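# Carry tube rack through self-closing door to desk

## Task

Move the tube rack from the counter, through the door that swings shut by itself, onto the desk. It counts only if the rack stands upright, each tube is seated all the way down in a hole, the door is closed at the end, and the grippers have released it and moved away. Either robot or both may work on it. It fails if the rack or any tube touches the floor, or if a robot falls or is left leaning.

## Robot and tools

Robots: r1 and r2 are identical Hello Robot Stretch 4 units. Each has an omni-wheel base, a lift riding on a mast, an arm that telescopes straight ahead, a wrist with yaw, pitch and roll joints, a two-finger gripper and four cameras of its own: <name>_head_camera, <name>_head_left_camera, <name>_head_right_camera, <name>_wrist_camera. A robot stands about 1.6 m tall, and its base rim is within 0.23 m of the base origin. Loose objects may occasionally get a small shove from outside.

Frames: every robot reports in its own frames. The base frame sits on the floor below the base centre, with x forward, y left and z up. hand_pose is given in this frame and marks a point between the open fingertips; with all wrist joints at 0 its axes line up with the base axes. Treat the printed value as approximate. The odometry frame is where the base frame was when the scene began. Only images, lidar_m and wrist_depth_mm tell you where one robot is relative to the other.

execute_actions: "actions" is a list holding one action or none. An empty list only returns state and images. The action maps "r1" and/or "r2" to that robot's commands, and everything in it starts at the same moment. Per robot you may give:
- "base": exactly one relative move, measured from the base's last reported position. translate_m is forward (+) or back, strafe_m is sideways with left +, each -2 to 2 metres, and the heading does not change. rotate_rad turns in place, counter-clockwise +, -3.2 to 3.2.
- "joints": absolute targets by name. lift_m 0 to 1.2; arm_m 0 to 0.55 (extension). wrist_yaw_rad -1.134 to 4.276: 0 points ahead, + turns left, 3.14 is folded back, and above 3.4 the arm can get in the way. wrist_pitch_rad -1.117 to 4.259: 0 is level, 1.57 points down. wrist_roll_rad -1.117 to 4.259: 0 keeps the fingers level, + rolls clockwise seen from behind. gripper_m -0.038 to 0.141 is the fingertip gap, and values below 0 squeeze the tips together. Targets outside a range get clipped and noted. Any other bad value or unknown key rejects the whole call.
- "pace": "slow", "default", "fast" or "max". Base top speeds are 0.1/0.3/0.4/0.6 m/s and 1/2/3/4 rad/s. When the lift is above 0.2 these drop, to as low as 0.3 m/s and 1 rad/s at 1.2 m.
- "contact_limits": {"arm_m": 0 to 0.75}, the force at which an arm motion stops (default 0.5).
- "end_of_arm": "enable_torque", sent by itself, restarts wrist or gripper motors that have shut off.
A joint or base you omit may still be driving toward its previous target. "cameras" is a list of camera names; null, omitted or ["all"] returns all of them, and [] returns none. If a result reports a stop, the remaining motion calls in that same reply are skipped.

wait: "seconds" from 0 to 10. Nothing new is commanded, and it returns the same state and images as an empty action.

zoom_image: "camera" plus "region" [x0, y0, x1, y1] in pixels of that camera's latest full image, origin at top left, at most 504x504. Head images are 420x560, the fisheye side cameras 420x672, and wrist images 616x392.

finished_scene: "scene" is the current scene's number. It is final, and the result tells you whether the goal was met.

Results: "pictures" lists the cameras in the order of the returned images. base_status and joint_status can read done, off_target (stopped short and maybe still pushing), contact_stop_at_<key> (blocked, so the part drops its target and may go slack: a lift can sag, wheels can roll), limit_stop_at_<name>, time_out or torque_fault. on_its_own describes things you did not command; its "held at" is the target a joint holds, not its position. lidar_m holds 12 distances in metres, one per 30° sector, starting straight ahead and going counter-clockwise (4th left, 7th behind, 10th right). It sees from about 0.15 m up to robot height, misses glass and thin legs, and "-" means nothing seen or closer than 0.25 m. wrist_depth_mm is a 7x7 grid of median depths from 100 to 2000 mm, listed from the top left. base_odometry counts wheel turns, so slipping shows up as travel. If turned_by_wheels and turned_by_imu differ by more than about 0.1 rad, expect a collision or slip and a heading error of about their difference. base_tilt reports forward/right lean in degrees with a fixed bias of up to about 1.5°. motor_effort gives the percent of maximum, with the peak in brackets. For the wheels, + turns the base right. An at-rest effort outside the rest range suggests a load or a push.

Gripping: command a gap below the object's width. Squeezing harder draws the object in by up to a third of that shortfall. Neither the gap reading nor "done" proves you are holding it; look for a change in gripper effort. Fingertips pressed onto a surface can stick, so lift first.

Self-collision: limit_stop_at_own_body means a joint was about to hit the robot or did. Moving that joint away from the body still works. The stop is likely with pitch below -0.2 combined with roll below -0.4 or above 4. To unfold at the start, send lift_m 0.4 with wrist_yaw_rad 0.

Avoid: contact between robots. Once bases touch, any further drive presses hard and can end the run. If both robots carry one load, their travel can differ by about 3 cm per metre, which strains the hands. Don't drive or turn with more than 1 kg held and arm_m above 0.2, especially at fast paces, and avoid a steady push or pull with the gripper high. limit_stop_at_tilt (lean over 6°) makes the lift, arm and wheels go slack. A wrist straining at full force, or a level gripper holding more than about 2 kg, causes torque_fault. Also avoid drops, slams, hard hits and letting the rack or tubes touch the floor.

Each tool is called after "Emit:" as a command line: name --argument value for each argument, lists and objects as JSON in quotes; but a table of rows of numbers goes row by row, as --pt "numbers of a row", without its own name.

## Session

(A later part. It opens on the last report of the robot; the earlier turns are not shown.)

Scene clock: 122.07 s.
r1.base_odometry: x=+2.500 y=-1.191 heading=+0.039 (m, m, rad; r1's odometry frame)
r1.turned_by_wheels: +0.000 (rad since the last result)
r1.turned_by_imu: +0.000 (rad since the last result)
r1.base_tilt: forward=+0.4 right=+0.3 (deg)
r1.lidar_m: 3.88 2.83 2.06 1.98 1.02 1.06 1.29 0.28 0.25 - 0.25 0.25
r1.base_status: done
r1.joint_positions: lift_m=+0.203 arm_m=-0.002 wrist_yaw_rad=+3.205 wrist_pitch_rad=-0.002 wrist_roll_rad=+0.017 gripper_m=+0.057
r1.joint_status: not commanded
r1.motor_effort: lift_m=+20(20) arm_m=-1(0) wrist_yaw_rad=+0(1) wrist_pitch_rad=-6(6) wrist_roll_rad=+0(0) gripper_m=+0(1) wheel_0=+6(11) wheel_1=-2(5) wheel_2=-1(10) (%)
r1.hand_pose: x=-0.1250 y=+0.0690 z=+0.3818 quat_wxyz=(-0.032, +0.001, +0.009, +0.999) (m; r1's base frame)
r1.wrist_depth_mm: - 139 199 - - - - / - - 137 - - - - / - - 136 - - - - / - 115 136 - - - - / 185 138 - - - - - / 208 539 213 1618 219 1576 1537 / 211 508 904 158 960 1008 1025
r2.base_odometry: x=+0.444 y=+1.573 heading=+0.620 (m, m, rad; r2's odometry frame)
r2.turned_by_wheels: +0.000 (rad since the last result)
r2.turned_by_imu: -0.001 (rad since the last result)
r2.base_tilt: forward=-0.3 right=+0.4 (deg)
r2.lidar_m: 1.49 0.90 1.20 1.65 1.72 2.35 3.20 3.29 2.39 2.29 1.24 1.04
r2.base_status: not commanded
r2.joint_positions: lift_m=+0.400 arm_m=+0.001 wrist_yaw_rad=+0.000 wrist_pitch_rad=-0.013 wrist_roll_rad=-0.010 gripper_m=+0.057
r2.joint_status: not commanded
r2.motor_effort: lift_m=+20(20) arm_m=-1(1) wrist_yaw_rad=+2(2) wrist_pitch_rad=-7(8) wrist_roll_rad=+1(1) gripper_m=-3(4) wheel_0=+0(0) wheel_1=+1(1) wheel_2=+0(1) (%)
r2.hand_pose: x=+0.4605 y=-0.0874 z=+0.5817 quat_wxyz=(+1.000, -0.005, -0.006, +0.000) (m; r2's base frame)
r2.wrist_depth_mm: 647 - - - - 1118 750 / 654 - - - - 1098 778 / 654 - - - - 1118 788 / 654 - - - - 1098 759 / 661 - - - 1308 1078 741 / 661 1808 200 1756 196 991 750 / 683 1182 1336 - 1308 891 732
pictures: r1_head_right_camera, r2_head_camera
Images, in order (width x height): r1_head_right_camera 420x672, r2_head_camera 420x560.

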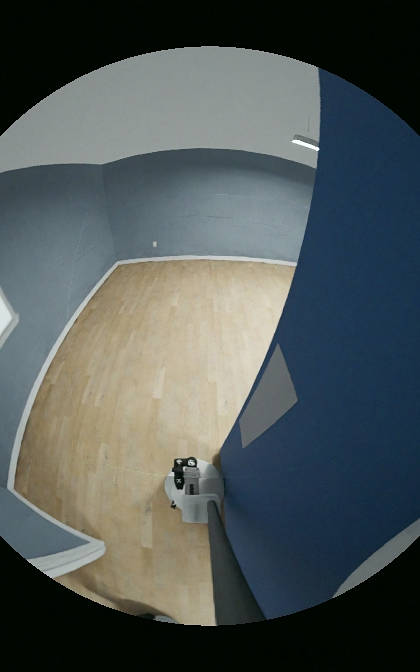

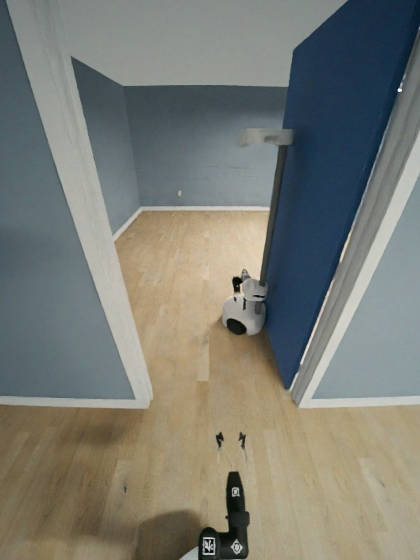

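Emit:
execute_actions --actions '[{"r1": {"base": {"strafe_m": -0.09}}, "r2": {"base": {"translate_m": 1.25}, "pace": "fast"}}]' --cameras '["r2_head_right_camera"]'

Emit:
execute_actions --actions '[{"r2": {"base": {"strafe_m": 0.3}, "pace": "fast"}}]' --cameras '[]'

Emit:
execute_actions --actions '[{"r2": {"base": {"translate_m": 1.2}, "pace": "fast"}}]' --cameras '["r2_head_right_camera"]'

Emit:
execute_actions --actions '[{"r2": {"base": {"rotate_rad": -1.57}, "pace": "fast"}}]' --cameras '["r2_head_right_camera", "r2_head_camera"]'

Scene clock: 144.70 s.
r1.base_odometry: x=+2.503 y=-1.281 heading=+0.039 (m, m, rad; r1's odometry frame)
r1.turned_by_wheels: +0.000 (rad since the last result)
r1.turned_by_imu: -0.003 (rad since the last result)
r1.base_tilt: forward=+0.4 right=+0.3 (deg)
r1.lidar_m: 3.89 2.94 2.15 0.29 0.27 0.38 0.55 0.25 0.25 - 0.25 0.33
r1.base_status: done
r1.joint_positions: lift_m=+0.203 arm_m=-0.002 wrist_yaw_rad=+3.205 wrist_pitch_rad=-0.002 wrist_roll_rad=+0.017 gripper_m=+0.057
r1.joint_status: not commanded
r1.motor_effort: lift_m=+20(20) arm_m=+0(1) wrist_yaw_rad=+0(1) wrist_pitch_rad=-7(6) wrist_roll_rad=+0(1) gripper_m=-4(3) wheel_0=+3(20) wheel_1=-4(19) wheel_2=-1(1) (%)
r1.hand_pose: x=-0.1250 y=+0.0690 z=+0.3818 quat_wxyz=(-0.032, +0.001, +0.009, +0.999) (m; r1's base frame)
r1.wrist_depth_mm: - 139 198 - - 569 480 / - - 137 - - 574 539 / - - 135 - - - - / - 114 136 - - - - / 184 138 691 - - - - / 208 462 213 1618 219 1397 1537 / 211 436 676 159 960 517 549
r2.base_odometry: x=+1.461 y=+2.299 heading=+0.620 (m, m, rad; r2's odometry frame)
r2.turned_by_wheels: +0.000 (rad since the last result)
r2.turned_by_imu: -0.005 (rad since the last result)
r2.base_tilt: forward=-0.2 right=+0.4 (deg)
r2.lidar_m: 4.32 2.41 1.74 1.10 0.48 2.83 - 4.48 0.56 0.54 0.40 0.40
r2.base_status: done
r2.joint_positions: lift_m=+0.400 arm_m=+0.001 wrist_yaw_rad=+0.000 wrist_pitch_rad=-0.013 wrist_roll_rad=-0.010 gripper_m=+0.057
r2.joint_status: not commanded
r2.motor_effort: lift_m=+20(20) arm_m=-1(1) wrist_yaw_rad=+2(0) wrist_pitch_rad=-8(8) wrist_roll_rad=-1(1) gripper_m=-3(3) wheel_0=-1(7) wheel_1=+0(4) wheel_2=+1(11) (%)
r2.hand_pose: x=+0.4605 y=-0.0874 z=+0.5817 quat_wxyz=(+1.000, -0.005, -0.006, +0.000) (m; r2's base frame)
r2.wrist_depth_mm: - - - - - - - / - - - - - - - / - - - - - - - / - - - - - - - / - - - - - - - / 1708 1808 200 1921 196 - 1983 / 1255 1160 1336 - 1366 1308 1397
pictures: r2_head_right_camera
Images, in order (width x height): r2_head_right_camera 420x672.

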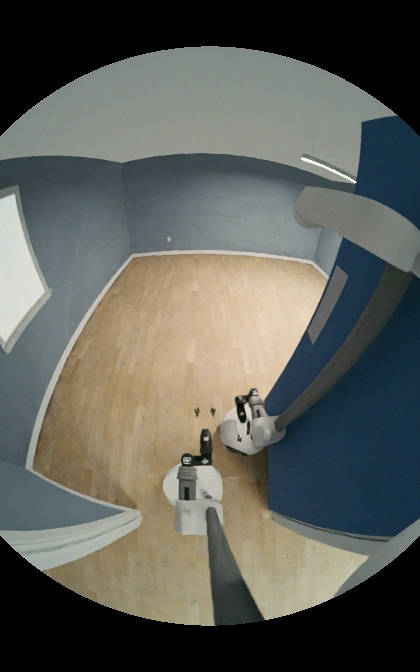

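Scene clock: 146.67 s.
r1.base_odometry: x=+2.503 y=-1.281 heading=+0.039 (m, m, rad; r1's odometry frame)
r1.turned_by_wheels: +0.000 (rad since the last result)
r1.turned_by_imu: -0.001 (rad since the last result)
r1.base_tilt: forward=+0.5 right=+0.3 (deg)
r1.lidar_m: 3.88 2.96 2.14 0.58 0.62 0.80 0.56 0.25 0.25 - 0.25 0.31
r1.base_status: not commanded
r1.joint_positions: lift_m=+0.203 arm_m=-0.002 wrist_yaw_rad=+3.205 wrist_pitch_rad=-0.002 wrist_roll_rad=+0.017 gripper_m=+0.057
r1.joint_status: not commanded
r1.motor_effort: lift_m=+20(20) arm_m=+0(1) wrist_yaw_rad=-1(0) wrist_pitch_rad=-6(6) wrist_roll_rad=+1(0) gripper_m=-4(1) wheel_0=+3(3) wheel_1=-4(4) wheel_2=-1(1) (%)
r1.hand_pose: x=-0.1250 y=+0.0690 z=+0.3818 quat_wxyz=(-0.032, +0.001, +0.009, +0.999) (m; r1's base frame)
r1.wrist_depth_mm: - 139 200 - - - - / - - 137 - - - - / - - 136 - - - - / - 114 136 - - - - / 185 138 691 - - - - / 208 466 212 1618 219 1576 1537 / 211 436 676 159 960 1008 1042
r2.base_odometry: x=+1.287 y=+2.543 heading=+0.620 (m, m, rad; r2's odometry frame)
r2.turned_by_wheels: +0.000 (rad since the last result)
r2.turned_by_imu: +0.001 (rad since the last result)
r2.base_tilt: forward=-0.2 right=+0.4 (deg)
r2.lidar_m: 4.33 1.95 1.42 1.11 0.37 0.28 - 4.59 0.86 0.87 0.61 0.72
r2.base_status: done
r2.joint_positions: lift_m=+0.400 arm_m=+0.001 wrist_yaw_rad=+0.000 wrist_pitch_rad=-0.013 wrist_roll_rad=-0.010 gripper_m=+0.057
r2.joint_status: not commanded
r2.motor_effort: lift_m=+20(20) arm_m=-1(1) wrist_yaw_rad=+1(0) wrist_pitch_rad=-8(8) wrist_roll_rad=-2(0) gripper_m=-2(4) wheel_0=+1(10) wheel_1=+0(10) wheel_2=+1(3) (%)
r2.hand_pose: x=+0.4605 y=-0.0874 z=+0.5817 quat_wxyz=(+1.000, -0.005, -0.006, +0.000) (m; r2's base frame)
r2.wrist_depth_mm: 1921 - - - - - - / 1921 - - - - - - / 1921 - - - - - - / 1983 - - - - - - / 1921 - - - - - - / 1661 1756 200 1921 196 1983 1983 / 1229 1205 1336 - 1336 1308 1397
pictures: none
No camera images: the call's "cameras" was empty. Leave "cameras" out to get every camera's image.

Scene clock: 151.03 s.
r1.base_odometry: x=+2.503 y=-1.281 heading=+0.039 (m, m, rad; r1's odometry frame)
r1.turned_by_wheels: +0.000 (rad since the last result)
r1.turned_by_imu: -0.002 (rad since the last result)
r1.base_tilt: forward=+0.4 right=+0.2 (deg)
r1.lidar_m: 3.87 0.81 0.82 2.07 1.07 3.21 0.58 0.25 0.25 - 0.25 0.31
r1.base_status: not commanded
r1.joint_positions: lift_m=+0.203 arm_m=-0.002 wrist_yaw_rad=+3.205 wrist_pitch_rad=-0.002 wrist_roll_rad=+0.017 gripper_m=+0.057
r1.joint_status: not commanded
r1.motor_effort: lift_m=+20(20) arm_m=-1(0) wrist_yaw_rad=-2(1) wrist_pitch_rad=-6(7) wrist_roll_rad=+0(0) gripper_m=+1(3) wheel_0=+3(3) wheel_1=-4(4) wheel_2=-1(1) (%)
r1.hand_pose: x=-0.1250 y=+0.0690 z=+0.3818 quat_wxyz=(-0.032, +0.001, +0.009, +0.999) (m; r1's base frame)
r1.wrist_depth_mm: - 139 199 - - - - / - - 137 - - - - / - - 136 - - - - / - 115 136 - - - - / 185 138 691 - - - - / 208 466 213 1576 219 1576 1537 / 211 436 676 158 960 1008 1042
r2.base_odometry: x=+2.263 y=+3.241 heading=+0.620 (m, m, rad; r2's odometry frame)
r2.turned_by_wheels: +0.000 (rad since the last result)
r2.turned_by_imu: -0.004 (rad since the last result)
r2.base_tilt: forward=-0.2 right=+0.4 (deg)
r2.lidar_m: 3.11 1.99 1.44 1.34 1.40 1.53 1.43 0.81 0.82 2.70 2.85 3.24
r2.base_status: done
r2.joint_positions: lift_m=+0.400 arm_m=+0.001 wrist_yaw_rad=+0.000 wrist_pitch_rad=-0.013 wrist_roll_rad=-0.010 gripper_m=+0.057
r2.joint_status: not commanded
r2.motor_effort: lift_m=+20(20) arm_m=-1(1) wrist_yaw_rad=+1(1) wrist_pitch_rad=-8(7) wrist_roll_rad=-3(1) gripper_m=-1(2) wheel_0=-2(6) wheel_1=+0(2) wheel_2=+1(11) (%)
r2.hand_pose: x=+0.4605 y=-0.0874 z=+0.5817 quat_wxyz=(+1.000, -0.005, -0.006, +0.000) (m; r2's base frame)
r2.wrist_depth_mm: 1863 - - - - - - / 1863 - - - - - - / 1921 - - - - - - / 1983 - - - - - - / 1983 - - - - - - / 1661 1808 200 1921 196 - 1983 / 1229 1182 1336 - 1336 1336 1397
pictures: r2_head_right_camera
Images, in order (width x height): r2_head_right_camera 420x672.

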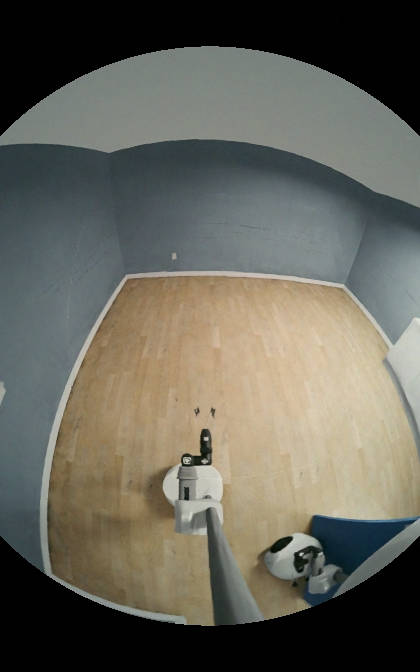

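Scene clock: 152.77 s.
r1.base_odometry: x=+2.503 y=-1.281 heading=+0.039 (m, m, rad; r1's odometry frame)
r1.turned_by_wheels: +0.000 (rad since the last result)
r1.turned_by_imu: -0.001 (rad since the last result)
r1.base_tilt: forward=+0.4 right=+0.3 (deg)
r1.lidar_m: 3.88 0.64 0.86 2.08 1.09 3.24 0.60 0.26 0.25 - 0.25 0.32
r1.base_status: not commanded
r1.joint_positions: lift_m=+0.203 arm_m=-0.002 wrist_yaw_rad=+3.205 wrist_pitch_rad=-0.002 wrist_roll_rad=+0.017 gripper_m=+0.057
r1.joint_status: not commanded
r1.motor_effort: lift_m=+20(20) arm_m=+0(1) wrist_yaw_rad=-1(0) wrist_pitch_rad=-8(7) wrist_roll_rad=+1(0) gripper_m=-2(4) wheel_0=+3(3) wheel_1=-4(4) wheel_2=-1(1) (%)
r1.hand_pose: x=-0.1250 y=+0.0690 z=+0.3818 quat_wxyz=(-0.032, +0.001, +0.009, +0.999) (m; r1's base frame)
r1.wrist_depth_mm: - 139 198 - - - - / - - 137 - - - - / - - 136 - - - - / - 115 136 - - - - / 185 138 691 - - - - / 208 462 212 1661 219 1576 1537 / 211 433 676 158 960 1008 1025
r2.base_odometry: x=+2.263 y=+3.241 heading=-0.950 (m, m, rad; r2's odometry frame)
r2.turned_by_wheels: -1.570 (rad since the last result)
r2.turned_by_imu: -1.555 (rad since the last result)
r2.base_tilt: forward=-0.2 right=+0.4 (deg)
r2.lidar_m: 2.70 2.83 3.24 3.12 2.00 1.43 1.36 1.42 1.52 1.44 0.81 0.82
r2.base_status: done
r2.joint_positions: lift_m=+0.400 arm_m=+0.001 wrist_yaw_rad=+0.000 wrist_pitch_rad=-0.013 wrist_roll_rad=-0.010 gripper_m=+0.057
r2.joint_status: not commanded
r2.motor_effort: lift_m=+20(20) arm_m=-1(1) wrist_yaw_rad=+0(1) wrist_pitch_rad=-7(8) wrist_roll_rad=+0(1) gripper_m=-3(2) wheel_0=+0(5) wheel_1=+0(11) wheel_2=+0(9) (%)
r2.hand_pose: x=+0.4605 y=-0.0874 z=+0.5817 quat_wxyz=(+1.000, -0.005, -0.006, +0.000) (m; r2's base frame)
r2.wrist_depth_mm: - - - - - - 668 / - - - - - - 676 / - - - - - - 676 / - - - - - - 676 / - - - - - - 683 / 1661 1756 200 1921 196 1808 683 / 1229 1205 1366 - 1397 699 691
pictures: r2_head_camera, r2_head_right_camera
Images, in order (width x height): r2_head_camera 420x560, r2_head_right_camera 420x672.

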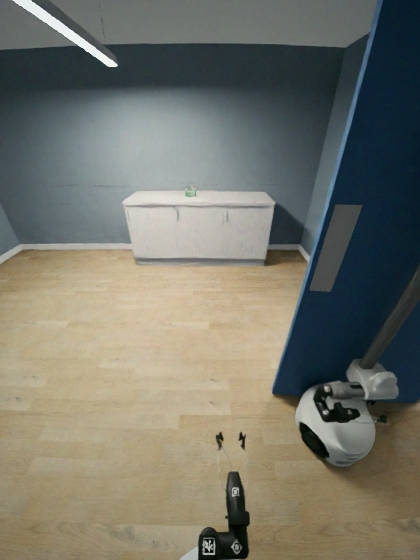

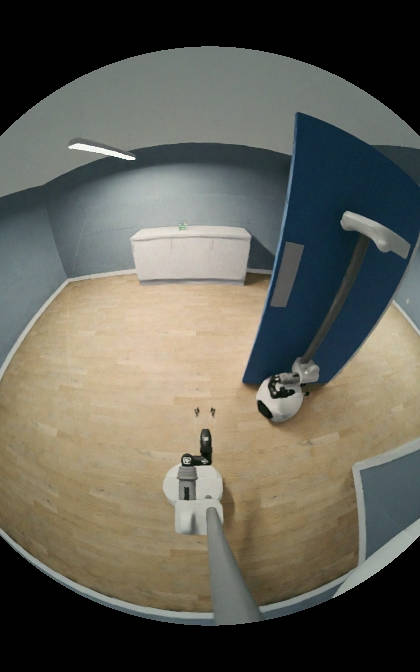

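Emit:
execute_actions --actions '[{"r2": {"base": {"translate_m": 1.9}, "joints": {"lift_m": 0.8, "gripper_m": 0.14}, "pace": "fast"}}]' --cameras '[]'

Emit:
execute_actions --actions '[{"r2": {"base": {"strafe_m": 0.45}, "pace": "fast"}}]' --cameras '["r2_head_camera", "r2_wrist_camera"]'

Scene clock: 165.30 s.
r1.base_odometry: x=+2.503 y=-1.281 heading=+0.039 (m, m, rad; r1's odometry frame)
r1.turned_by_wheels: +0.000 (rad since the last result)
r1.turned_by_imu: -0.003 (rad since the last result)
r1.base_tilt: forward=+0.5 right=+0.3 (deg)
r1.lidar_m: 3.89 2.93 2.14 2.09 1.07 3.23 0.62 0.26 0.25 - 0.25 0.33
r1.base_status: not commanded
r1.joint_positions: lift_m=+0.203 arm_m=-0.002 wrist_yaw_rad=+3.205 wrist_pitch_rad=-0.002 wrist_roll_rad=+0.017 gripper_m=+0.057
r1.joint_status: not commanded
r1.motor_effort: lift_m=+20(20) arm_m=+0(1) wrist_yaw_rad=-1(0) wrist_pitch_rad=-5(6) wrist_roll_rad=+0(0) gripper_m=-3(2) wheel_0=+3(3) wheel_1=-4(4) wheel_2=-1(1) (%)
r1.hand_pose: x=-0.1250 y=+0.0690 z=+0.3818 quat_wxyz=(-0.032, +0.001, +0.009, +0.999) (m; r1's base frame)
r1.wrist_depth_mm: - 139 199 - - - - / - - 138 - - - - / - - 136 - - - - / - 115 136 - - - - / 184 138 691 - - - - / 208 462 213 1618 219 1618 1576 / 210 436 668 158 960 1008 1025
r2.base_odometry: x=+3.369 y=+1.696 heading=-0.950 (m, m, rad; r2's odometry frame)
r2.turned_by_wheels: +0.000 (rad since the last result)
r2.turned_by_imu: -0.006 (rad since the last result)
r2.base_tilt: forward=-0.1 right=+0.4 (deg)
r2.lidar_m: 0.79 0.84 1.20 3.15 3.28 3.42 3.34 1.00 1.37 1.43 1.52 0.84
r2.base_status: done
r2.joint_positions: lift_m=+0.800 arm_m=+0.001 wrist_yaw_rad=+0.000 wrist_pitch_rad=-0.013 wrist_roll_rad=-0.010 gripper_m=+0.140
r2.joint_status: all done
r2.motor_effort: lift_m=+21(23) arm_m=-1(1) wrist_yaw_rad=+0(1) wrist_pitch_rad=-7(8) wrist_roll_rad=-2(1) gripper_m=-1(3) wheel_0=-1(4) wheel_1=+0(7) wheel_2=+1(9) (%)
r2.hand_pose: x=+0.4605 y=-0.0874 z=+0.9816 quat_wxyz=(+1.000, -0.005, -0.006, +0.000) (m; r2's base frame)
r2.wrist_depth_mm: 1281 1255 1255 1229 1205 1182 1182 / 1281 1281 1229 1229 1182 1205 1182 / 1308 1281 1255 1229 1229 1205 1182 / 1281 1255 1229 1229 1229 1229 1205 / 647 647 654 699 732 750 778 / 654 647 634 621 591 214 591 / 661 654 634 - 615 609 597
pictures: none
No camera images: the call's "cameras" was empty. Leave "cameras" out to get every camera's image.

Scene clock: 167.70 s.
r1.base_odometry: x=+2.503 y=-1.281 heading=+0.039 (m, m, rad; r1's odometry frame)
r1.turned_by_wheels: +0.000 (rad since the last result)
r1.turned_by_imu: -0.001 (rad since the last result)
r1.base_tilt: forward=+0.5 right=+0.3 (deg)
r1.lidar_m: 3.88 2.93 2.15 2.10 1.07 3.22 0.58 0.25 0.25 - 0.25 0.31
r1.base_status: not commanded
r1.joint_positions: lift_m=+0.203 arm_m=-0.002 wrist_yaw_rad=+3.205 wrist_pitch_rad=-0.002 wrist_roll_rad=+0.017 gripper_m=+0.057
r1.joint_status: not commanded
r1.motor_effort: lift_m=+20(20) arm_m=-1(0) wrist_yaw_rad=-1(1) wrist_pitch_rad=-5(6) wrist_roll_rad=+0(0) gripper_m=-2(3) wheel_0=+3(3) wheel_1=-4(4) wheel_2=-1(1) (%)
r1.hand_pose: x=-0.1250 y=+0.0690 z=+0.3818 quat_wxyz=(-0.032, +0.001, +0.009, +0.999) (m; r1's base frame)
r1.wrist_depth_mm: - 139 199 - - - - / - - 137 - - - - / - - 136 - - - - / - 115 136 - - - - / 185 138 691 - - - - / 208 466 212 1618 218 1576 1537 / 211 436 668 158 946 1025 1025
r2.base_odometry: x=+3.735 y=+1.957 heading=-0.950 (m, m, rad; r2's odometry frame)
r2.turned_by_wheels: +0.000 (rad since the last result)
r2.turned_by_imu: +0.001 (rad since the last result)
r2.base_tilt: forward=-0.1 right=+0.5 (deg)
r2.lidar_m: 0.79 0.84 2.06 2.68 2.79 3.43 3.32 1.28 1.30 1.88 1.16 0.84
r2.base_status: done
r2.joint_positions: lift_m=+0.800 arm_m=+0.001 wrist_yaw_rad=+0.000 wrist_pitch_rad=-0.013 wrist_roll_rad=-0.010 gripper_m=+0.140
r2.joint_status: not commanded
r2.motor_effort: lift_m=+21(21) arm_m=-1(1) wrist_yaw_rad=+1(0) wrist_pitch_rad=-8(7) wrist_roll_rad=-1(1) gripper_m=+0(0) wheel_0=+0(9) wheel_1=-1(11) wheel_2=+1(1) (%)
r2.hand_pose: x=+0.4605 y=-0.0874 z=+0.9816 quat_wxyz=(+1.000, -0.005, -0.006, +0.000) (m; r2's base frame)
r2.wrist_depth_mm: 1281 1281 1255 1229 1205 1205 1182 / 1281 1281 1255 1229 1229 1205 1182 / 1308 1281 1255 1229 1229 1205 1182 / 1281 1255 1229 1229 1205 1205 1205 / 661 640 647 691 732 759 768 / 661 647 634 627 591 214 597 / 661 640 640 - 615 609 597
pictures: r2_head_camera, r2_wrist_camera
Images, in order (width x height): r2_head_camera 420x560, r2_wrist_camera 616x392.

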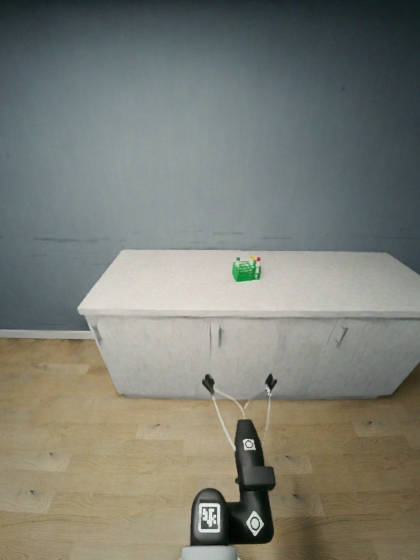

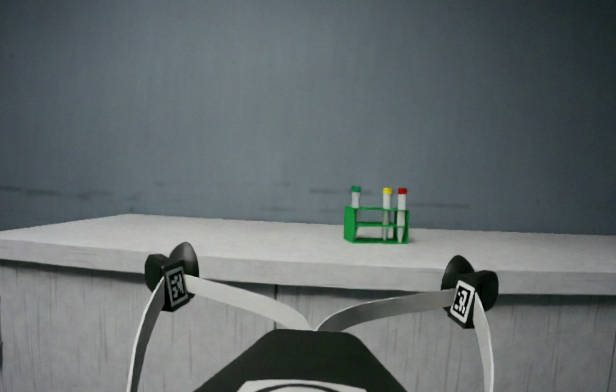

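Emit:
zoom_image --camera "r2_wrist_camera" --region '[300, 160, 460, 270]'

Emit:
zoom_image --camera "r2_head_camera" --region '[190, 230, 310, 310]'

Region (300, 160, 460, 270) of r2_wrist_camera's 616x392 image, scaled by 3.150; it fills the top 346 rows of this view, and the rest is white.

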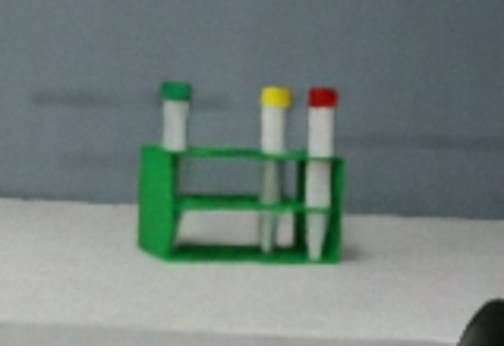

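Region (190, 230, 310, 310) of r2_head_camera's 420x560 image, scaled by 4.200, with more detail than that image has.

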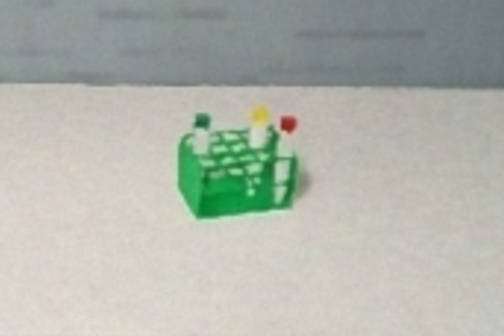

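Emit:
execute_actions --actions '[{"r2": {"base": {"rotate_rad": 0.17}, "pace": "fast"}}]' --cameras '[]'

Emit:
execute_actions --actions '[{"r2": {"base": {"strafe_m": -0.32}, "pace": "fast"}}]' --cameras '[]'

Emit:
execute_actions --actions '[{"r2": {"base": {"translate_m": 0.35}, "pace": "fast"}}]' --cameras '["r2_head_camera", "r2_wrist_camera"]'

Scene clock: 195.73 s.
r1.base_odometry: x=+2.503 y=-1.281 heading=+0.039 (m, m, rad; r1's odometry frame)
r1.turned_by_wheels: +0.000 (rad since the last result)
r1.turned_by_imu: -0.001 (rad since the last result)
r1.base_tilt: forward=+0.5 right=+0.2 (deg)
r1.lidar_m: 3.88 2.95 2.19 2.09 1.09 3.21 0.60 0.25 0.25 - 0.25 0.32
r1.base_status: not commanded
r1.joint_positions: lift_m=+0.203 arm_m=-0.002 wrist_yaw_rad=+3.205 wrist_pitch_rad=-0.002 wrist_roll_rad=+0.017 gripper_m=+0.057
r1.joint_status: not commanded
r1.motor_effort: lift_m=+20(20) arm_m=+0(1) wrist_yaw_rad=-1(0) wrist_pitch_rad=-5(7) wrist_roll_rad=+1(1) gripper_m=-1(3) wheel_0=+3(3) wheel_1=-4(4) wheel_2=-1(1) (%)
r1.hand_pose: x=-0.1250 y=+0.0690 z=+0.3818 quat_wxyz=(-0.032, +0.001, +0.009, +0.999) (m; r1's base frame)
r1.wrist_depth_mm: - 139 199 - - - - / - - 137 - - - - / - - 136 - - - - / - 114 136 - - - - / 185 138 683 - - - - / 208 462 213 1618 219 1576 1576 / 210 436 676 159 960 1008 1025
r2.base_odometry: x=+3.735 y=+1.957 heading=-0.780 (m, m, rad; r2's odometry frame)
r2.turned_by_wheels: +0.170 (rad since the last result)
r2.turned_by_imu: +0.167 (rad since the last result)
r2.base_tilt: forward=-0.2 right=+0.4 (deg)
r2.lidar_m: 0.78 0.87 2.55 2.69 2.99 3.33 3.26 1.30 1.64 1.88 1.01 0.81
r2.base_status: done
r2.joint_positions: lift_m=+0.800 arm_m=+0.001 wrist_yaw_rad=+0.000 wrist_pitch_rad=-0.013 wrist_roll_rad=-0.010 gripper_m=+0.140
r2.joint_status: not commanded
r2.motor_effort: lift_m=+21(21) arm_m=-1(1) wrist_yaw_rad=+0(0) wrist_pitch_rad=-7(8) wrist_roll_rad=-2(2) gripper_m=-2(1) wheel_0=+0(5) wheel_1=-1(5) wheel_2=+1(6) (%)
r2.hand_pose: x=+0.4605 y=-0.0874 z=+0.9816 quat_wxyz=(+1.000, -0.005, -0.006, +0.000) (m; r2's base frame)
r2.wrist_depth_mm: 1464 1430 1308 1255 1182 1118 1060 / 1499 1430 1366 1229 1160 1138 1078 / 1499 1430 1308 1255 1182 1118 1078 / 1499 1430 1308 1229 1205 1118 1078 / 1499 715 654 691 732 759 778 / 1499 715 661 615 580 214 525 / 1576 723 676 - 585 554 539
pictures: none
No camera images: the call's "cameras" was empty. Leave "cameras" out to get every camera's image.

Scene clock: 197.87 s.
r1.base_odometry: x=+2.503 y=-1.281 heading=+0.039 (m, m, rad; r1's odometry frame)
r1.turned_by_wheels: +0.000 (rad since the last result)
r1.turned_by_imu: -0.001 (rad since the last result)
r1.base_tilt: forward=+0.4 right=+0.3 (deg)
r1.lidar_m: 3.88 2.96 2.15 2.09 1.09 3.23 0.59 0.25 0.25 - 0.25 0.33
r1.base_status: not commanded
r1.joint_positions: lift_m=+0.203 arm_m=-0.002 wrist_yaw_rad=+3.205 wrist_pitch_rad=-0.002 wrist_roll_rad=+0.017 gripper_m=+0.057
r1.joint_status: not commanded
r1.motor_effort: lift_m=+20(20) arm_m=-1(0) wrist_yaw_rad=+0(1) wrist_pitch_rad=-7(6) wrist_roll_rad=+1(1) gripper_m=-4(3) wheel_0=+3(3) wheel_1=-4(4) wheel_2=-1(2) (%)
r1.hand_pose: x=-0.1250 y=+0.0690 z=+0.3818 quat_wxyz=(-0.032, +0.001, +0.009, +0.999) (m; r1's base frame)
r1.wrist_depth_mm: - 139 199 - - - - / - - 137 - - - - / - - 136 - - - - / - 115 136 - - - - / 185 138 683 - - - - / 208 466 212 1661 219 1618 1537 / 211 436 676 158 960 1008 1025
r2.base_odometry: x=+3.510 y=+1.730 heading=-0.780 (m, m, rad; r2's odometry frame)
r2.turned_by_wheels: +0.000 (rad since the last result)
r2.turned_by_imu: -0.002 (rad since the last result)
r2.base_tilt: forward=-0.2 right=+0.5 (deg)
r2.lidar_m: 0.75 0.83 2.41 2.97 3.32 3.33 3.35 1.13 1.60 1.57 0.95 0.75
r2.base_status: done
r2.joint_positions: lift_m=+0.800 arm_m=+0.001 wrist_yaw_rad=+0.000 wrist_pitch_rad=-0.013 wrist_roll_rad=-0.010 gripper_m=+0.140
r2.joint_status: not commanded
r2.motor_effort: lift_m=+21(21) arm_m=-1(1) wrist_yaw_rad=-1(1) wrist_pitch_rad=-7(8) wrist_roll_rad=+0(1) gripper_m=-2(1) wheel_0=-1(9) wheel_1=+1(9) wheel_2=+0(2) (%)
r2.hand_pose: x=+0.4605 y=-0.0874 z=+0.9816 quat_wxyz=(+1.000, -0.005, -0.006, +0.000) (m; r2's base frame)
r2.wrist_depth_mm: 1430 1336 1281 1205 1138 1078 1025 / 1430 1366 1281 1205 1118 1078 1042 / 1430 1366 1255 1205 1138 1098 1042 / 1430 1336 1281 1182 1138 1098 1042 / 683 647 647 691 732 750 768 / 699 647 591 549 521 214 477 / 699 647 609 - 530 508 492
pictures: none
No camera images: the call's "cameras" was empty. Leave "cameras" out to get every camera's image.

Scene clock: 200.23 s.
r1.base_odometry: x=+2.503 y=-1.281 heading=+0.039 (m, m, rad; r1's odometry frame)
r1.turned_by_wheels: +0.000 (rad since the last result)
r1.turned_by_imu: -0.001 (rad since the last result)
r1.base_tilt: forward=+0.4 right=+0.3 (deg)
r1.lidar_m: 3.87 2.93 2.17 2.10 1.10 3.22 0.57 0.27 0.25 - 0.25 0.32
r1.base_status: not commanded
r1.joint_positions: lift_m=+0.203 arm_m=-0.002 wrist_yaw_rad=+3.205 wrist_pitch_rad=-0.002 wrist_roll_rad=+0.017 gripper_m=+0.057
r1.joint_status: not commanded
r1.motor_effort: lift_m=+20(20) arm_m=-1(1) wrist_yaw_rad=+0(2) wrist_pitch_rad=-6(7) wrist_roll_rad=+1(1) gripper_m=-3(2) wheel_0=+3(3) wheel_1=-4(4) wheel_2=-1(2) (%)
r1.hand_pose: x=-0.1250 y=+0.0690 z=+0.3818 quat_wxyz=(-0.032, +0.001, +0.009, +0.999) (m; r1's base frame)
r1.wrist_depth_mm: - 139 199 - - - - / - - 137 - - - - / - - 136 - - - - / - 115 136 - - - - / 185 138 683 - - - - / 208 466 213 1661 219 1576 1537 / 211 433 676 158 960 1008 1025
r2.base_odometry: x=+3.759 y=+1.484 heading=-0.780 (m, m, rad; r2's odometry frame)
r2.turned_by_wheels: +0.000 (rad since the last result)
r2.turned_by_imu: -0.001 (rad since the last result)
r2.base_tilt: forward=-0.2 right=+0.4 (deg)
r2.lidar_m: 0.40 0.47 0.75 2.93 3.25 3.74 3.66 1.43 1.65 1.04 0.51 0.40
r2.base_status: done
r2.joint_positions: lift_m=+0.800 arm_m=+0.001 wrist_yaw_rad=+0.000 wrist_pitch_rad=-0.013 wrist_roll_rad=-0.010 gripper_m=+0.140
r2.joint_status: not commanded
r2.motor_effort: lift_m=+21(21) arm_m=-1(1) wrist_yaw_rad=+0(1) wrist_pitch_rad=-8(7) wrist_roll_rad=-1(3) gripper_m=+1(1) wheel_0=+0(4) wheel_1=-2(4) wheel_2=+1(10) (%)
r2.hand_pose: x=+0.4605 y=-0.0874 z=+0.9816 quat_wxyz=(+1.000, -0.005, -0.006, +0.000) (m; r2's base frame)
r2.wrist_depth_mm: 1008 946 891 854 788 768 723 / 1008 960 891 831 798 759 723 / 1008 960 904 842 809 759 723 / 1008 946 904 842 798 759 732 / 564 603 492 500 723 750 723 / 324 309 306 373 319 214 384 / 238 238 257 - 264 254 -
pictures: r2_head_camera, r2_wrist_camera
Images, in order (width x height): r2_head_camera 420x560, r2_wrist_camera 616x392.

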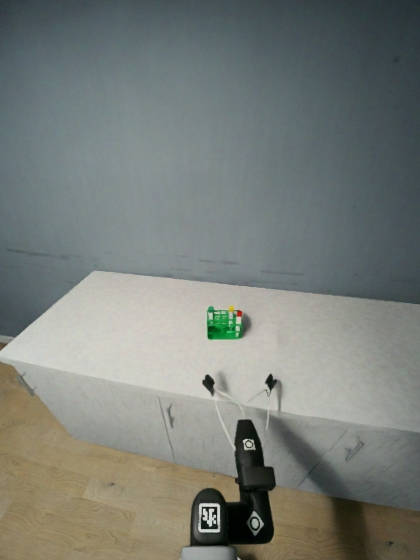

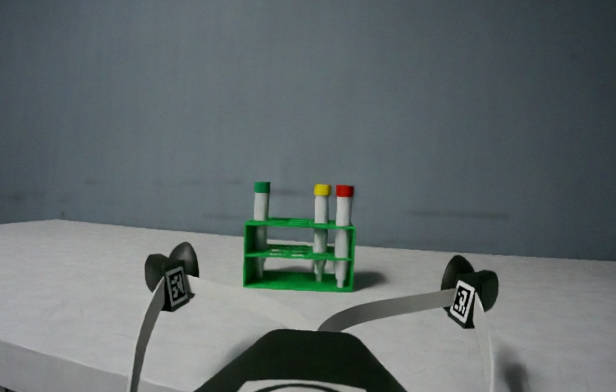

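Emit:
execute_actions --actions '[{"r2": {"base": {"strafe_m": 0.025}, "joints": {"lift_m": 0.79, "arm_m": 0.12}}}]' --cameras '["r2_head_camera", "r2_wrist_camera"]'

Scene clock: 221.57 s.
r1.base_odometry: x=+2.503 y=-1.281 heading=+0.039 (m, m, rad; r1's odometry frame)
r1.turned_by_wheels: +0.000 (rad since the last result)
r1.turned_by_imu: -0.002 (rad since the last result)
r1.base_tilt: forward=+0.5 right=+0.3 (deg)
r1.lidar_m: 3.88 2.93 2.15 2.07 1.09 3.21 0.60 0.26 0.25 - 0.25 0.31
r1.base_status: not commanded
r1.joint_positions: lift_m=+0.203 arm_m=-0.002 wrist_yaw_rad=+3.205 wrist_pitch_rad=-0.002 wrist_roll_rad=+0.017 gripper_m=+0.057
r1.joint_status: not commanded
r1.motor_effort: lift_m=+20(20) arm_m=-1(1) wrist_yaw_rad=+0(1) wrist_pitch_rad=-6(7) wrist_roll_rad=+0(0) gripper_m=-6(1) wheel_0=+3(3) wheel_1=-4(4) wheel_2=-1(1) (%)
r1.hand_pose: x=-0.1250 y=+0.0690 z=+0.3818 quat_wxyz=(-0.032, +0.001, +0.009, +0.999) (m; r1's base frame)
r1.wrist_depth_mm: - 139 199 - - - - / - - 137 - - - - / - - 136 - - - - / - 115 136 - - - - / 184 138 683 - - - - / 208 462 213 1618 218 1576 1576 / 211 436 683 159 946 1008 1025
r2.base_odometry: x=+3.776 y=+1.501 heading=-0.780 (m, m, rad; r2's odometry frame)
r2.turned_by_wheels: +0.000 (rad since the last result)
r2.turned_by_imu: -0.001 (rad since the last result)
r2.base_tilt: forward=-0.2 right=+0.4 (deg)
r2.lidar_m: 0.42 0.48 0.75 2.92 3.24 3.72 3.67 1.44 1.67 1.06 0.55 0.43
r2.base_status: done
r2.joint_positions: lift_m=+0.790 arm_m=+0.119 wrist_yaw_rad=+0.000 wrist_pitch_rad=-0.013 wrist_roll_rad=-0.010 gripper_m=+0.140
r2.joint_status: all done
r2.motor_effort: lift_m=+16(19) arm_m=+4(5) wrist_yaw_rad=+0(1) wrist_pitch_rad=-7(8) wrist_roll_rad=-1(1) gripper_m=+0(0) wheel_0=+1(7) wheel_1=-2(9) wheel_2=+0(2) (%)
r2.hand_pose: x=+0.5786 y=-0.0874 z=+0.9721 quat_wxyz=(+1.000, -0.005, -0.006, +0.000) (m; r2's base frame)
r2.wrist_depth_mm: 878 820 768 723 683 654 621 / 866 820 778 723 691 647 627 / 878 831 768 732 691 654 621 / 866 820 768 723 683 661 634 / 512 549 449 347 559 647 627 / 294 283 281 332 291 214 349 / 218 218 236 - 241 232 -
pictures: r2_head_camera, r2_wrist_camera
Images, in order (width x height): r2_head_camera 420x560, r2_wrist_camera 616x392.

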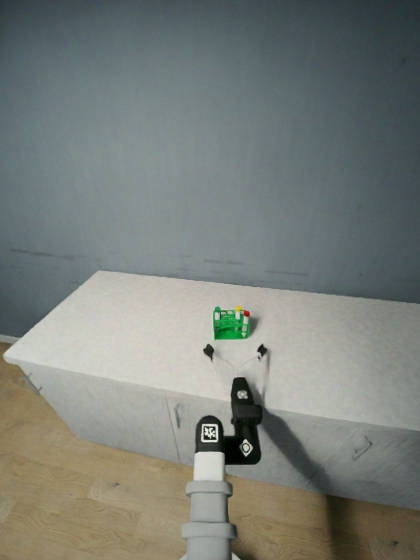

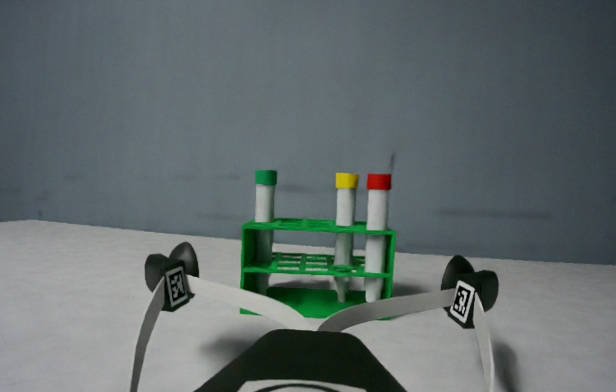

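Emit:
execute_actions --actions '[{"r2": {"base": {"strafe_m": 0.005}, "joints": {"arm_m": 0.19, "gripper_m": 0.141}, "pace": "slow"}}]' --cameras '["r2_wrist_camera"]'

Scene clock: 232.90 s.
r1.base_odometry: x=+2.503 y=-1.281 heading=+0.039 (m, m, rad; r1's odometry frame)
r1.turned_by_wheels: +0.000 (rad since the last result)
r1.turned_by_imu: -0.002 (rad since the last result)
r1.base_tilt: forward=+0.4 right=+0.3 (deg)
r1.lidar_m: 3.88 2.94 2.15 2.08 1.09 3.20 0.59 0.26 0.25 - 0.25 0.30
r1.base_status: not commanded
r1.joint_positions: lift_m=+0.203 arm_m=-0.002 wrist_yaw_rad=+3.205 wrist_pitch_rad=-0.002 wrist_roll_rad=+0.017 gripper_m=+0.057
r1.joint_status: not commanded
r1.motor_effort: lift_m=+20(20) arm_m=+0(1) wrist_yaw_rad=-1(1) wrist_pitch_rad=-5(6) wrist_roll_rad=+0(1) gripper_m=-2(2) wheel_0=+3(3) wheel_1=-4(4) wheel_2=-1(2) (%)
r1.hand_pose: x=-0.1250 y=+0.0690 z=+0.3818 quat_wxyz=(-0.032, +0.001, +0.009, +0.999) (m; r1's base frame)
r1.wrist_depth_mm: - 139 199 - - - - / - - 137 - - - - / - - 136 - - - - / - 115 136 - - - - / 185 138 683 - - - - / 208 466 212 1618 218 1576 1537 / 211 436 668 158 946 1025 1025
r2.base_odometry: x=+3.780 y=+1.505 heading=-0.780 (m, m, rad; r2's odometry frame)
r2.turned_by_wheels: +0.000 (rad since the last result)
r2.turned_by_imu: -0.002 (rad since the last result)
r2.base_tilt: forward=-0.2 right=+0.5 (deg)
r2.lidar_m: 0.43 0.47 0.75 2.91 3.21 3.71 3.68 1.44 1.68 1.03 0.52 0.42
r2.base_status: done
r2.joint_positions: lift_m=+0.790 arm_m=+0.189 wrist_yaw_rad=+0.000 wrist_pitch_rad=-0.013 wrist_roll_rad=-0.010 gripper_m=+0.141
r2.joint_status: all done
r2.motor_effort: lift_m=+16(16) arm_m=+5(6) wrist_yaw_rad=+1(0) wrist_pitch_rad=-7(8) wrist_roll_rad=-2(2) gripper_m=+0(1) wheel_0=+0(4) wheel_1=+1(1) wheel_2=+0(1) (%)
r2.hand_pose: x=+0.6486 y=-0.0874 z=+0.9721 quat_wxyz=(+1.000, -0.005, -0.006, +0.000) (m; r2's base frame)
r2.wrist_depth_mm: 788 741 699 654 621 591 564 / 778 732 691 661 627 591 569 / 788 741 699 661 621 597 564 / 798 750 707 661 615 591 564 / 508 544 277 297 274 585 569 / 294 283 266 242 247 214 347 / 217 217 236 - 236 231 -
pictures: r2_wrist_camera
Images, in order (width x height): r2_wrist_camera 616x392.

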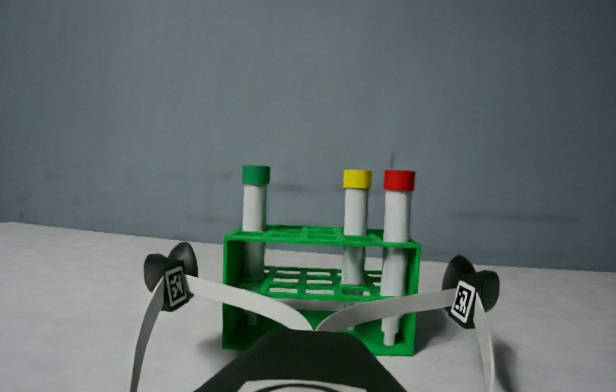

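Emit:
execute_actions --actions '[{"r2": {"joints": {"lift_m": 0.772}}}]' --cameras '[]'

Emit:
execute_actions --actions '[{"r2": {"joints": {"arm_m": 0.255}, "pace": "slow", "contact_limits": {"arm_m": 0.15}}}]' --cameras '["r2_wrist_camera", "r2_head_camera"]'

Scene clock: 244.63 s.
r1.base_odometry: x=+2.503 y=-1.281 heading=+0.039 (m, m, rad; r1's odometry frame)
r1.turned_by_wheels: +0.000 (rad since the last result)
r1.turned_by_imu: -0.001 (rad since the last result)
r1.base_tilt: forward=+0.4 right=+0.4 (deg)
r1.lidar_m: 3.87 2.96 2.16 2.09 1.10 3.23 0.57 0.25 0.25 - 0.25 0.33
r1.base_status: not commanded
r1.joint_positions: lift_m=+0.203 arm_m=-0.002 wrist_yaw_rad=+3.205 wrist_pitch_rad=-0.002 wrist_roll_rad=+0.017 gripper_m=+0.057
r1.joint_status: not commanded
r1.motor_effort: lift_m=+20(20) arm_m=+0(1) wrist_yaw_rad=+0(1) wrist_pitch_rad=-6(5) wrist_roll_rad=+1(0) gripper_m=-4(4) wheel_0=+3(4) wheel_1=-4(4) wheel_2=-1(1) (%)
r1.hand_pose: x=-0.1250 y=+0.0690 z=+0.3818 quat_wxyz=(-0.032, +0.001, +0.009, +0.999) (m; r1's base frame)
r1.wrist_depth_mm: - 139 199 - - - - / - - 137 - - - - / - - 136 - - - - / - 114 136 - - - - / 185 138 691 - - - - / 208 466 212 1618 218 1576 1537 / 211 439 676 158 960 1008 1025
r2.base_odometry: x=+3.780 y=+1.505 heading=-0.780 (m, m, rad; r2's odometry frame)
r2.turned_by_wheels: +0.000 (rad since the last result)
r2.turned_by_imu: -0.001 (rad since the last result)
r2.base_tilt: forward=-0.2 right=+0.4 (deg)
r2.lidar_m: 0.40 0.46 0.76 2.91 3.22 3.71 3.68 1.46 1.65 1.05 0.52 0.43
r2.base_status: not commanded
r2.joint_positions: lift_m=+0.773 arm_m=+0.189 wrist_yaw_rad=-0.002 wrist_pitch_rad=-0.021 wrist_roll_rad=-0.008 gripper_m=+0.141
r2.joint_status: all done
r2.motor_effort: lift_m=+2(15) arm_m=+5(5) wrist_yaw_rad=+5(4) wrist_pitch_rad=+16(16) wrist_roll_rad=-6(6) gripper_m=+1(1) wheel_0=+1(0) wheel_1=+1(1) wheel_2=+0(0) (%)
r2.hand_pose: x=+0.6484 y=-0.0879 z=+0.9575 quat_wxyz=(+1.000, -0.004, -0.010, -0.001) (m; r2's base frame)
r2.wrist_depth_mm: 788 750 699 661 627 597 569 / 788 741 699 661 627 597 574 / 788 741 699 661 627 597 574 / 798 741 691 661 615 603 569 / 517 564 276 539 274 597 564 / 285 276 263 278 250 214 345 / 206 208 225 - 233 223 -
pictures: none
No camera images: the call's "cameras" was empty. Leave "cameras" out to get every camera's image.

Scene clock: 246.53 s.
r1.base_odometry: x=+2.503 y=-1.281 heading=+0.039 (m, m, rad; r1's odometry frame)
r1.turned_by_wheels: +0.000 (rad since the last result)
r1.turned_by_imu: -0.001 (rad since the last result)
r1.base_tilt: forward=+0.4 right=+0.3 (deg)
r1.lidar_m: 3.88 2.92 2.15 2.08 1.09 3.22 0.58 0.26 0.25 - 0.25 0.31
r1.base_status: not commanded
r1.joint_positions: lift_m=+0.203 arm_m=-0.002 wrist_yaw_rad=+3.205 wrist_pitch_rad=-0.002 wrist_roll_rad=+0.017 gripper_m=+0.057
r1.joint_status: not commanded
r1.motor_effort: lift_m=+20(20) arm_m=+0(0) wrist_yaw_rad=+0(1) wrist_pitch_rad=-6(7) wrist_roll_rad=+1(1) gripper_m=-5(2) wheel_0=+3(3) wheel_1=-4(4) wheel_2=-1(1) (%)
r1.hand_pose: x=-0.1250 y=+0.0690 z=+0.3818 quat_wxyz=(-0.032, +0.001, +0.009, +0.999) (m; r1's base frame)
r1.wrist_depth_mm: - 139 199 - - - - / - - 137 - - - - / - - 136 - - - - / - 114 136 - - - - / 184 138 691 - - - - / 208 466 212 1618 219 1576 1537 / 211 439 676 158 960 1008 1025
r2.base_odometry: x=+3.780 y=+1.505 heading=-0.780 (m, m, rad; r2's odometry frame)
r2.turned_by_wheels: +0.000 (rad since the last result)
r2.turned_by_imu: -0.001 (rad since the last result)
r2.base_tilt: forward=-0.2 right=+0.4 (deg)
r2.lidar_m: 0.43 0.49 0.74 2.91 3.20 3.72 3.69 1.46 1.68 1.04 0.54 0.43
r2.base_status: not commanded
r2.joint_positions: lift_m=+0.773 arm_m=+0.254 wrist_yaw_rad=-0.002 wrist_pitch_rad=-0.021 wrist_roll_rad=-0.008 gripper_m=+0.141
r2.joint_status: all done
r2.motor_effort: lift_m=+3(3) arm_m=+7(7) wrist_yaw_rad=+7(7) wrist_pitch_rad=+16(16) wrist_roll_rad=-7(5) gripper_m=+1(1) wheel_0=+0(1) wheel_1=+1(1) wheel_2=+0(1) (%)
r2.contact_limits: arm_m 0.15
r2.hand_pose: x=+0.7130 y=-0.0880 z=+0.9575 quat_wxyz=(+1.000, -0.004, -0.010, -0.001) (m; r2's base frame)
r2.wrist_depth_mm: 707 668 634 597 564 535 517 / 715 668 640 597 569 539 512 / 723 668 627 597 564 539 508 / 715 668 634 603 227 539 512 / 517 554 229 473 204 535 517 / 283 274 229 230 192 215 343 / 206 207 210 - 202 222 -
pictures: r2_head_camera, r2_wrist_camera
Images, in order (width x height): r2_head_camera 420x560, r2_wrist_camera 616x392.

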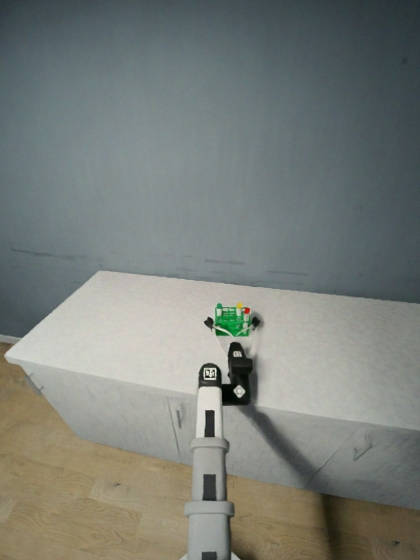

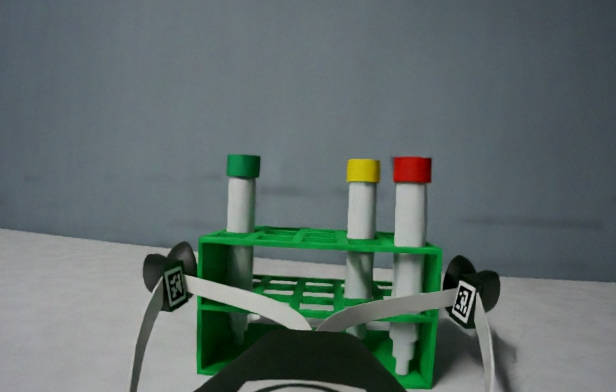

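Emit:
execute_actions --actions '[{"r2": {"joints": {"lift_m": 0.80, "wrist_pitch_rad": 0.15}, "pace": "slow"}}]' --cameras '["r2_wrist_camera"]'

Scene clock: 294.87 s.
r1.base_odometry: x=+2.503 y=-1.281 heading=+0.039 (m, m, rad; r1's odometry frame)
r1.turned_by_wheels: +0.000 (rad since the last result)
r1.turned_by_imu: -0.011 (rad since the last result)
r1.base_tilt: forward=+0.4 right=+0.3 (deg)
r1.lidar_m: 3.87 2.95 2.14 2.09 1.08 3.22 0.60 0.25 0.25 - 0.25 0.31
r1.base_status: not commanded
r1.joint_positions: lift_m=+0.203 arm_m=-0.002 wrist_yaw_rad=+3.205 wrist_pitch_rad=-0.002 wrist_roll_rad=+0.017 gripper_m=+0.057
r1.joint_status: not commanded
r1.motor_effort: lift_m=+20(20) arm_m=+0(0) wrist_yaw_rad=-1(0) wrist_pitch_rad=-5(6) wrist_roll_rad=+0(1) gripper_m=-2(2) wheel_0=+3(3) wheel_1=-4(4) wheel_2=-1(1) (%)
r1.hand_pose: x=-0.1250 y=+0.0690 z=+0.3818 quat_wxyz=(-0.032, +0.001, +0.009, +0.999) (m; r1's base frame)
r1.wrist_depth_mm: - 139 199 - - - - / - - 137 - - - - / - - 136 - - - - / - 114 136 - - - - / 184 138 691 - - - - / 208 462 212 1661 219 1618 1576 / 211 436 676 158 960 1008 1042
r2.base_odometry: x=+3.780 y=+1.505 heading=-0.780 (m, m, rad; r2's odometry frame)
r2.turned_by_wheels: +0.000 (rad since the last result)
r2.turned_by_imu: -0.011 (rad since the last result)
r2.base_tilt: forward=-0.2 right=+0.5 (deg)
r2.lidar_m: 0.43 0.49 0.73 2.89 3.23 3.71 3.68 1.45 1.68 1.06 0.51 0.41
r2.base_status: not commanded
r2.joint_positions: lift_m=+0.800 arm_m=+0.255 wrist_yaw_rad=+0.001 wrist_pitch_rad=+0.150 wrist_roll_rad=-0.009 gripper_m=+0.141
r2.joint_status: all done
r2.motor_effort: lift_m=+20(21) arm_m=+2(6) wrist_yaw_rad=-2(6) wrist_pitch_rad=+0(61) wrist_roll_rad=-2(6) gripper_m=-1(0) wheel_0=+0(1) wheel_1=+1(1) wheel_2=+2(2) (%)
r2.hand_pose: x=+0.7109 y=-0.0872 z=+0.9351 quat_wxyz=(+0.997, -0.005, +0.075, +0.001) (m; r2's base frame)
r2.wrist_depth_mm: 661 627 580 554 525 492 480 / 668 634 603 569 535 508 484 / 699 654 621 585 213 525 500 / 525 544 229 445 206 530 512 / 301 315 224 274 204 342 347 / 212 206 201 224 201 206 232 / 169 168 179 - 179 175 -
pictures: r2_wrist_camera
Images, in order (width x height): r2_wrist_camera 616x392.

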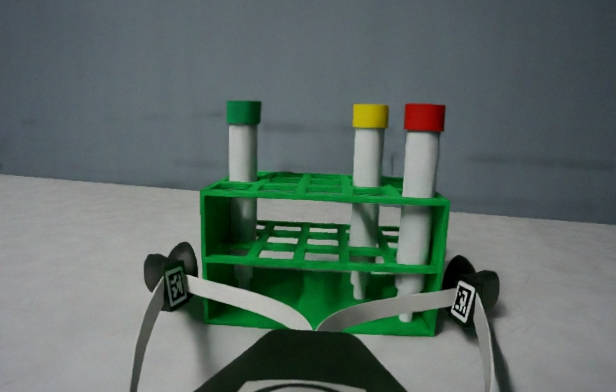

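Emit:
execute_actions --actions '[{"r2": {"joints": {"lift_m": 0.806, "gripper_m": 0.08}, "pace": "slow"}}]' --cameras '["r2_wrist_camera"]'

Emit:
execute_actions --actions '[{"r2": {"joints": {"lift_m": 0.84}, "pace": "slow"}}]' --cameras '["r2_wrist_camera", "r2_head_camera"]'

Scene clock: 304.40 s.
r1.base_odometry: x=+2.503 y=-1.281 heading=+0.039 (m, m, rad; r1's odometry frame)
r1.turned_by_wheels: +0.000 (rad since the last result)
r1.turned_by_imu: -0.003 (rad since the last result)
r1.base_tilt: forward=+0.4 right=+0.3 (deg)
r1.lidar_m: 3.89 2.92 2.14 2.08 1.08 3.23 0.60 0.26 0.25 - 0.25 0.30
r1.base_status: not commanded
r1.joint_positions: lift_m=+0.203 arm_m=-0.002 wrist_yaw_rad=+3.205 wrist_pitch_rad=-0.002 wrist_roll_rad=+0.017 gripper_m=+0.057
r1.joint_status: not commanded
r1.motor_effort: lift_m=+20(20) arm_m=+0(1) wrist_yaw_rad=-1(1) wrist_pitch_rad=-6(6) wrist_roll_rad=+0(1) gripper_m=-2(3) wheel_0=+3(3) wheel_1=-4(4) wheel_2=-1(1) (%)
r1.hand_pose: x=-0.1250 y=+0.0690 z=+0.3818 quat_wxyz=(-0.032, +0.001, +0.009, +0.999) (m; r1's base frame)
r1.wrist_depth_mm: - 139 199 - - - - / - - 137 - - - - / - - 136 - - - - / - 115 136 - - - - / 185 138 691 - - - - / 208 462 212 1618 219 1618 1576 / 211 436 683 158 946 1008 1042
r2.base_odometry: x=+3.780 y=+1.505 heading=-0.780 (m, m, rad; r2's odometry frame)
r2.turned_by_wheels: +0.000 (rad since the last result)
r2.turned_by_imu: -0.003 (rad since the last result)
r2.base_tilt: forward=-0.2 right=+0.4 (deg)
r2.lidar_m: 0.41 0.47 0.76 2.90 3.21 3.70 3.69 1.45 1.68 1.04 0.51 0.40
r2.base_status: not commanded
r2.joint_positions: lift_m=+0.806 arm_m=+0.255 wrist_yaw_rad=+0.000 wrist_pitch_rad=+0.153 wrist_roll_rad=-0.009 gripper_m=+0.080
r2.joint_status: all done
r2.motor_effort: lift_m=+22(20) arm_m=+2(2) wrist_yaw_rad=+0(3) wrist_pitch_rad=-10(10) wrist_roll_rad=-3(2) gripper_m=-19(15) wheel_0=+0(0) wheel_1=+0(0) wheel_2=+2(2) (%)
r2.hand_pose: x=+0.7107 y=-0.0873 z=+0.9400 quat_wxyz=(+0.997, -0.005, +0.076, +0.001) (m; r2's base frame)
r2.wrist_depth_mm: 654 621 585 554 525 500 480 / 676 640 603 564 530 508 488 / 699 654 615 585 201 521 496 / 525 549 220 229 183 535 512 / 309 322 211 238 204 349 349 / 216 197 197 229 203 180 237 / 174 175 183 - 180 180 -
pictures: r2_wrist_camera
Images, in order (width x height): r2_wrist_camera 616x392.

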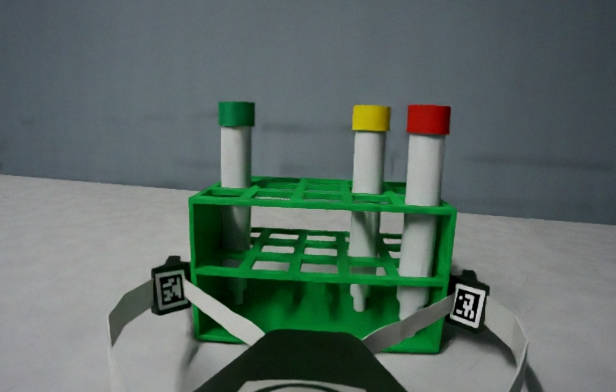

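Scene clock: 305.50 s.
r1.base_odometry: x=+2.503 y=-1.281 heading=+0.039 (m, m, rad; r1's odometry frame)
r1.turned_by_wheels: +0.000 (rad since the last result)
r1.turned_by_imu: +0.000 (rad since the last result)
r1.base_tilt: forward=+0.4 right=+0.3 (deg)
r1.lidar_m: 3.87 2.96 2.17 2.08 1.09 3.23 0.57 0.25 0.25 - 0.25 0.31
r1.base_status: not commanded
r1.joint_positions: lift_m=+0.203 arm_m=-0.002 wrist_yaw_rad=+3.205 wrist_pitch_rad=-0.002 wrist_roll_rad=+0.017 gripper_m=+0.057
r1.joint_status: not commanded
r1.motor_effort: lift_m=+20(20) arm_m=+0(1) wrist_yaw_rad=-1(1) wrist_pitch_rad=-7(7) wrist_roll_rad=+0(0) gripper_m=-1(4) wheel_0=+3(3) wheel_1=-4(4) wheel_2=-2(1) (%)
r1.hand_pose: x=-0.1250 y=+0.0690 z=+0.3818 quat_wxyz=(-0.032, +0.001, +0.009, +0.999) (m; r1's base frame)
r1.wrist_depth_mm: - 139 199 - - - - / - - 137 - - - - / - - 136 - - - - / - 115 136 - - - - / 184 138 691 - - - - / 208 462 213 1618 218 1618 1537 / 211 436 676 158 946 1008 1042
r2.base_odometry: x=+3.780 y=+1.505 heading=-0.780 (m, m, rad; r2's odometry frame)
r2.turned_by_wheels: +0.000 (rad since the last result)
r2.turned_by_imu: +0.000 (rad since the last result)
r2.base_tilt: forward=-0.2 right=+0.4 (deg)
r2.lidar_m: 0.41 0.46 0.76 2.91 3.21 3.71 3.67 1.43 1.69 1.04 0.51 0.41
r2.base_status: not commanded
r2.joint_positions: lift_m=+0.840 arm_m=+0.255 wrist_yaw_rad=+0.000 wrist_pitch_rad=+0.153 wrist_roll_rad=-0.009 gripper_m=+0.080
r2.joint_status: all done
r2.motor_effort: lift_m=+22(22) arm_m=+2(2) wrist_yaw_rad=-2(1) wrist_pitch_rad=-10(10) wrist_roll_rad=-3(2) gripper_m=-18(17) wheel_0=+0(0) wheel_1=+0(0) wheel_2=+2(2) (%)
r2.hand_pose: x=+0.7107 y=-0.0873 z=+0.9740 quat_wxyz=(+0.997, -0.005, +0.076, +0.001) (m; r2's base frame)
r2.wrist_depth_mm: 647 621 580 549 521 500 477 / 676 634 597 569 530 504 484 / 699 654 615 580 202 525 504 / 699 661 219 229 183 535 512 / 399 415 211 237 204 449 459 / 279 255 197 228 204 180 306 / 226 227 228 - 222 233 -
pictures: r2_head_camera, r2_wrist_camera
Images, in order (width x height): r2_head_camera 420x560, r2_wrist_camera 616x392.

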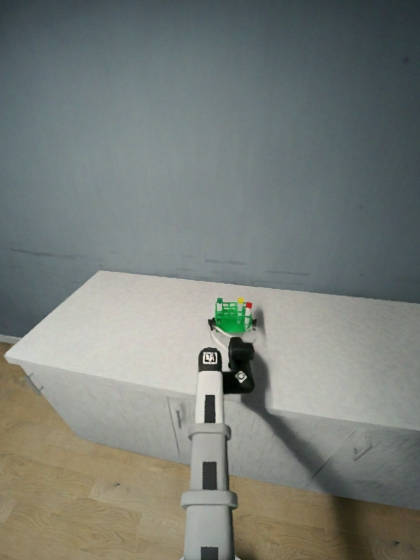

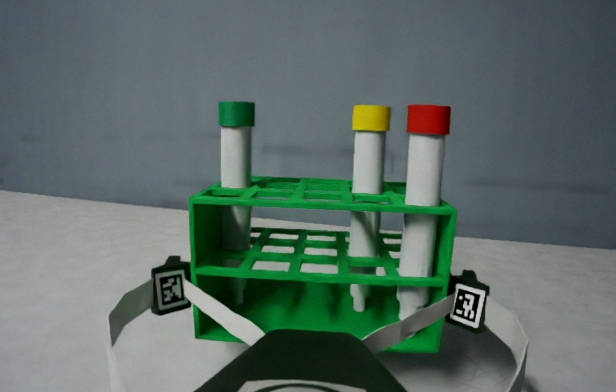

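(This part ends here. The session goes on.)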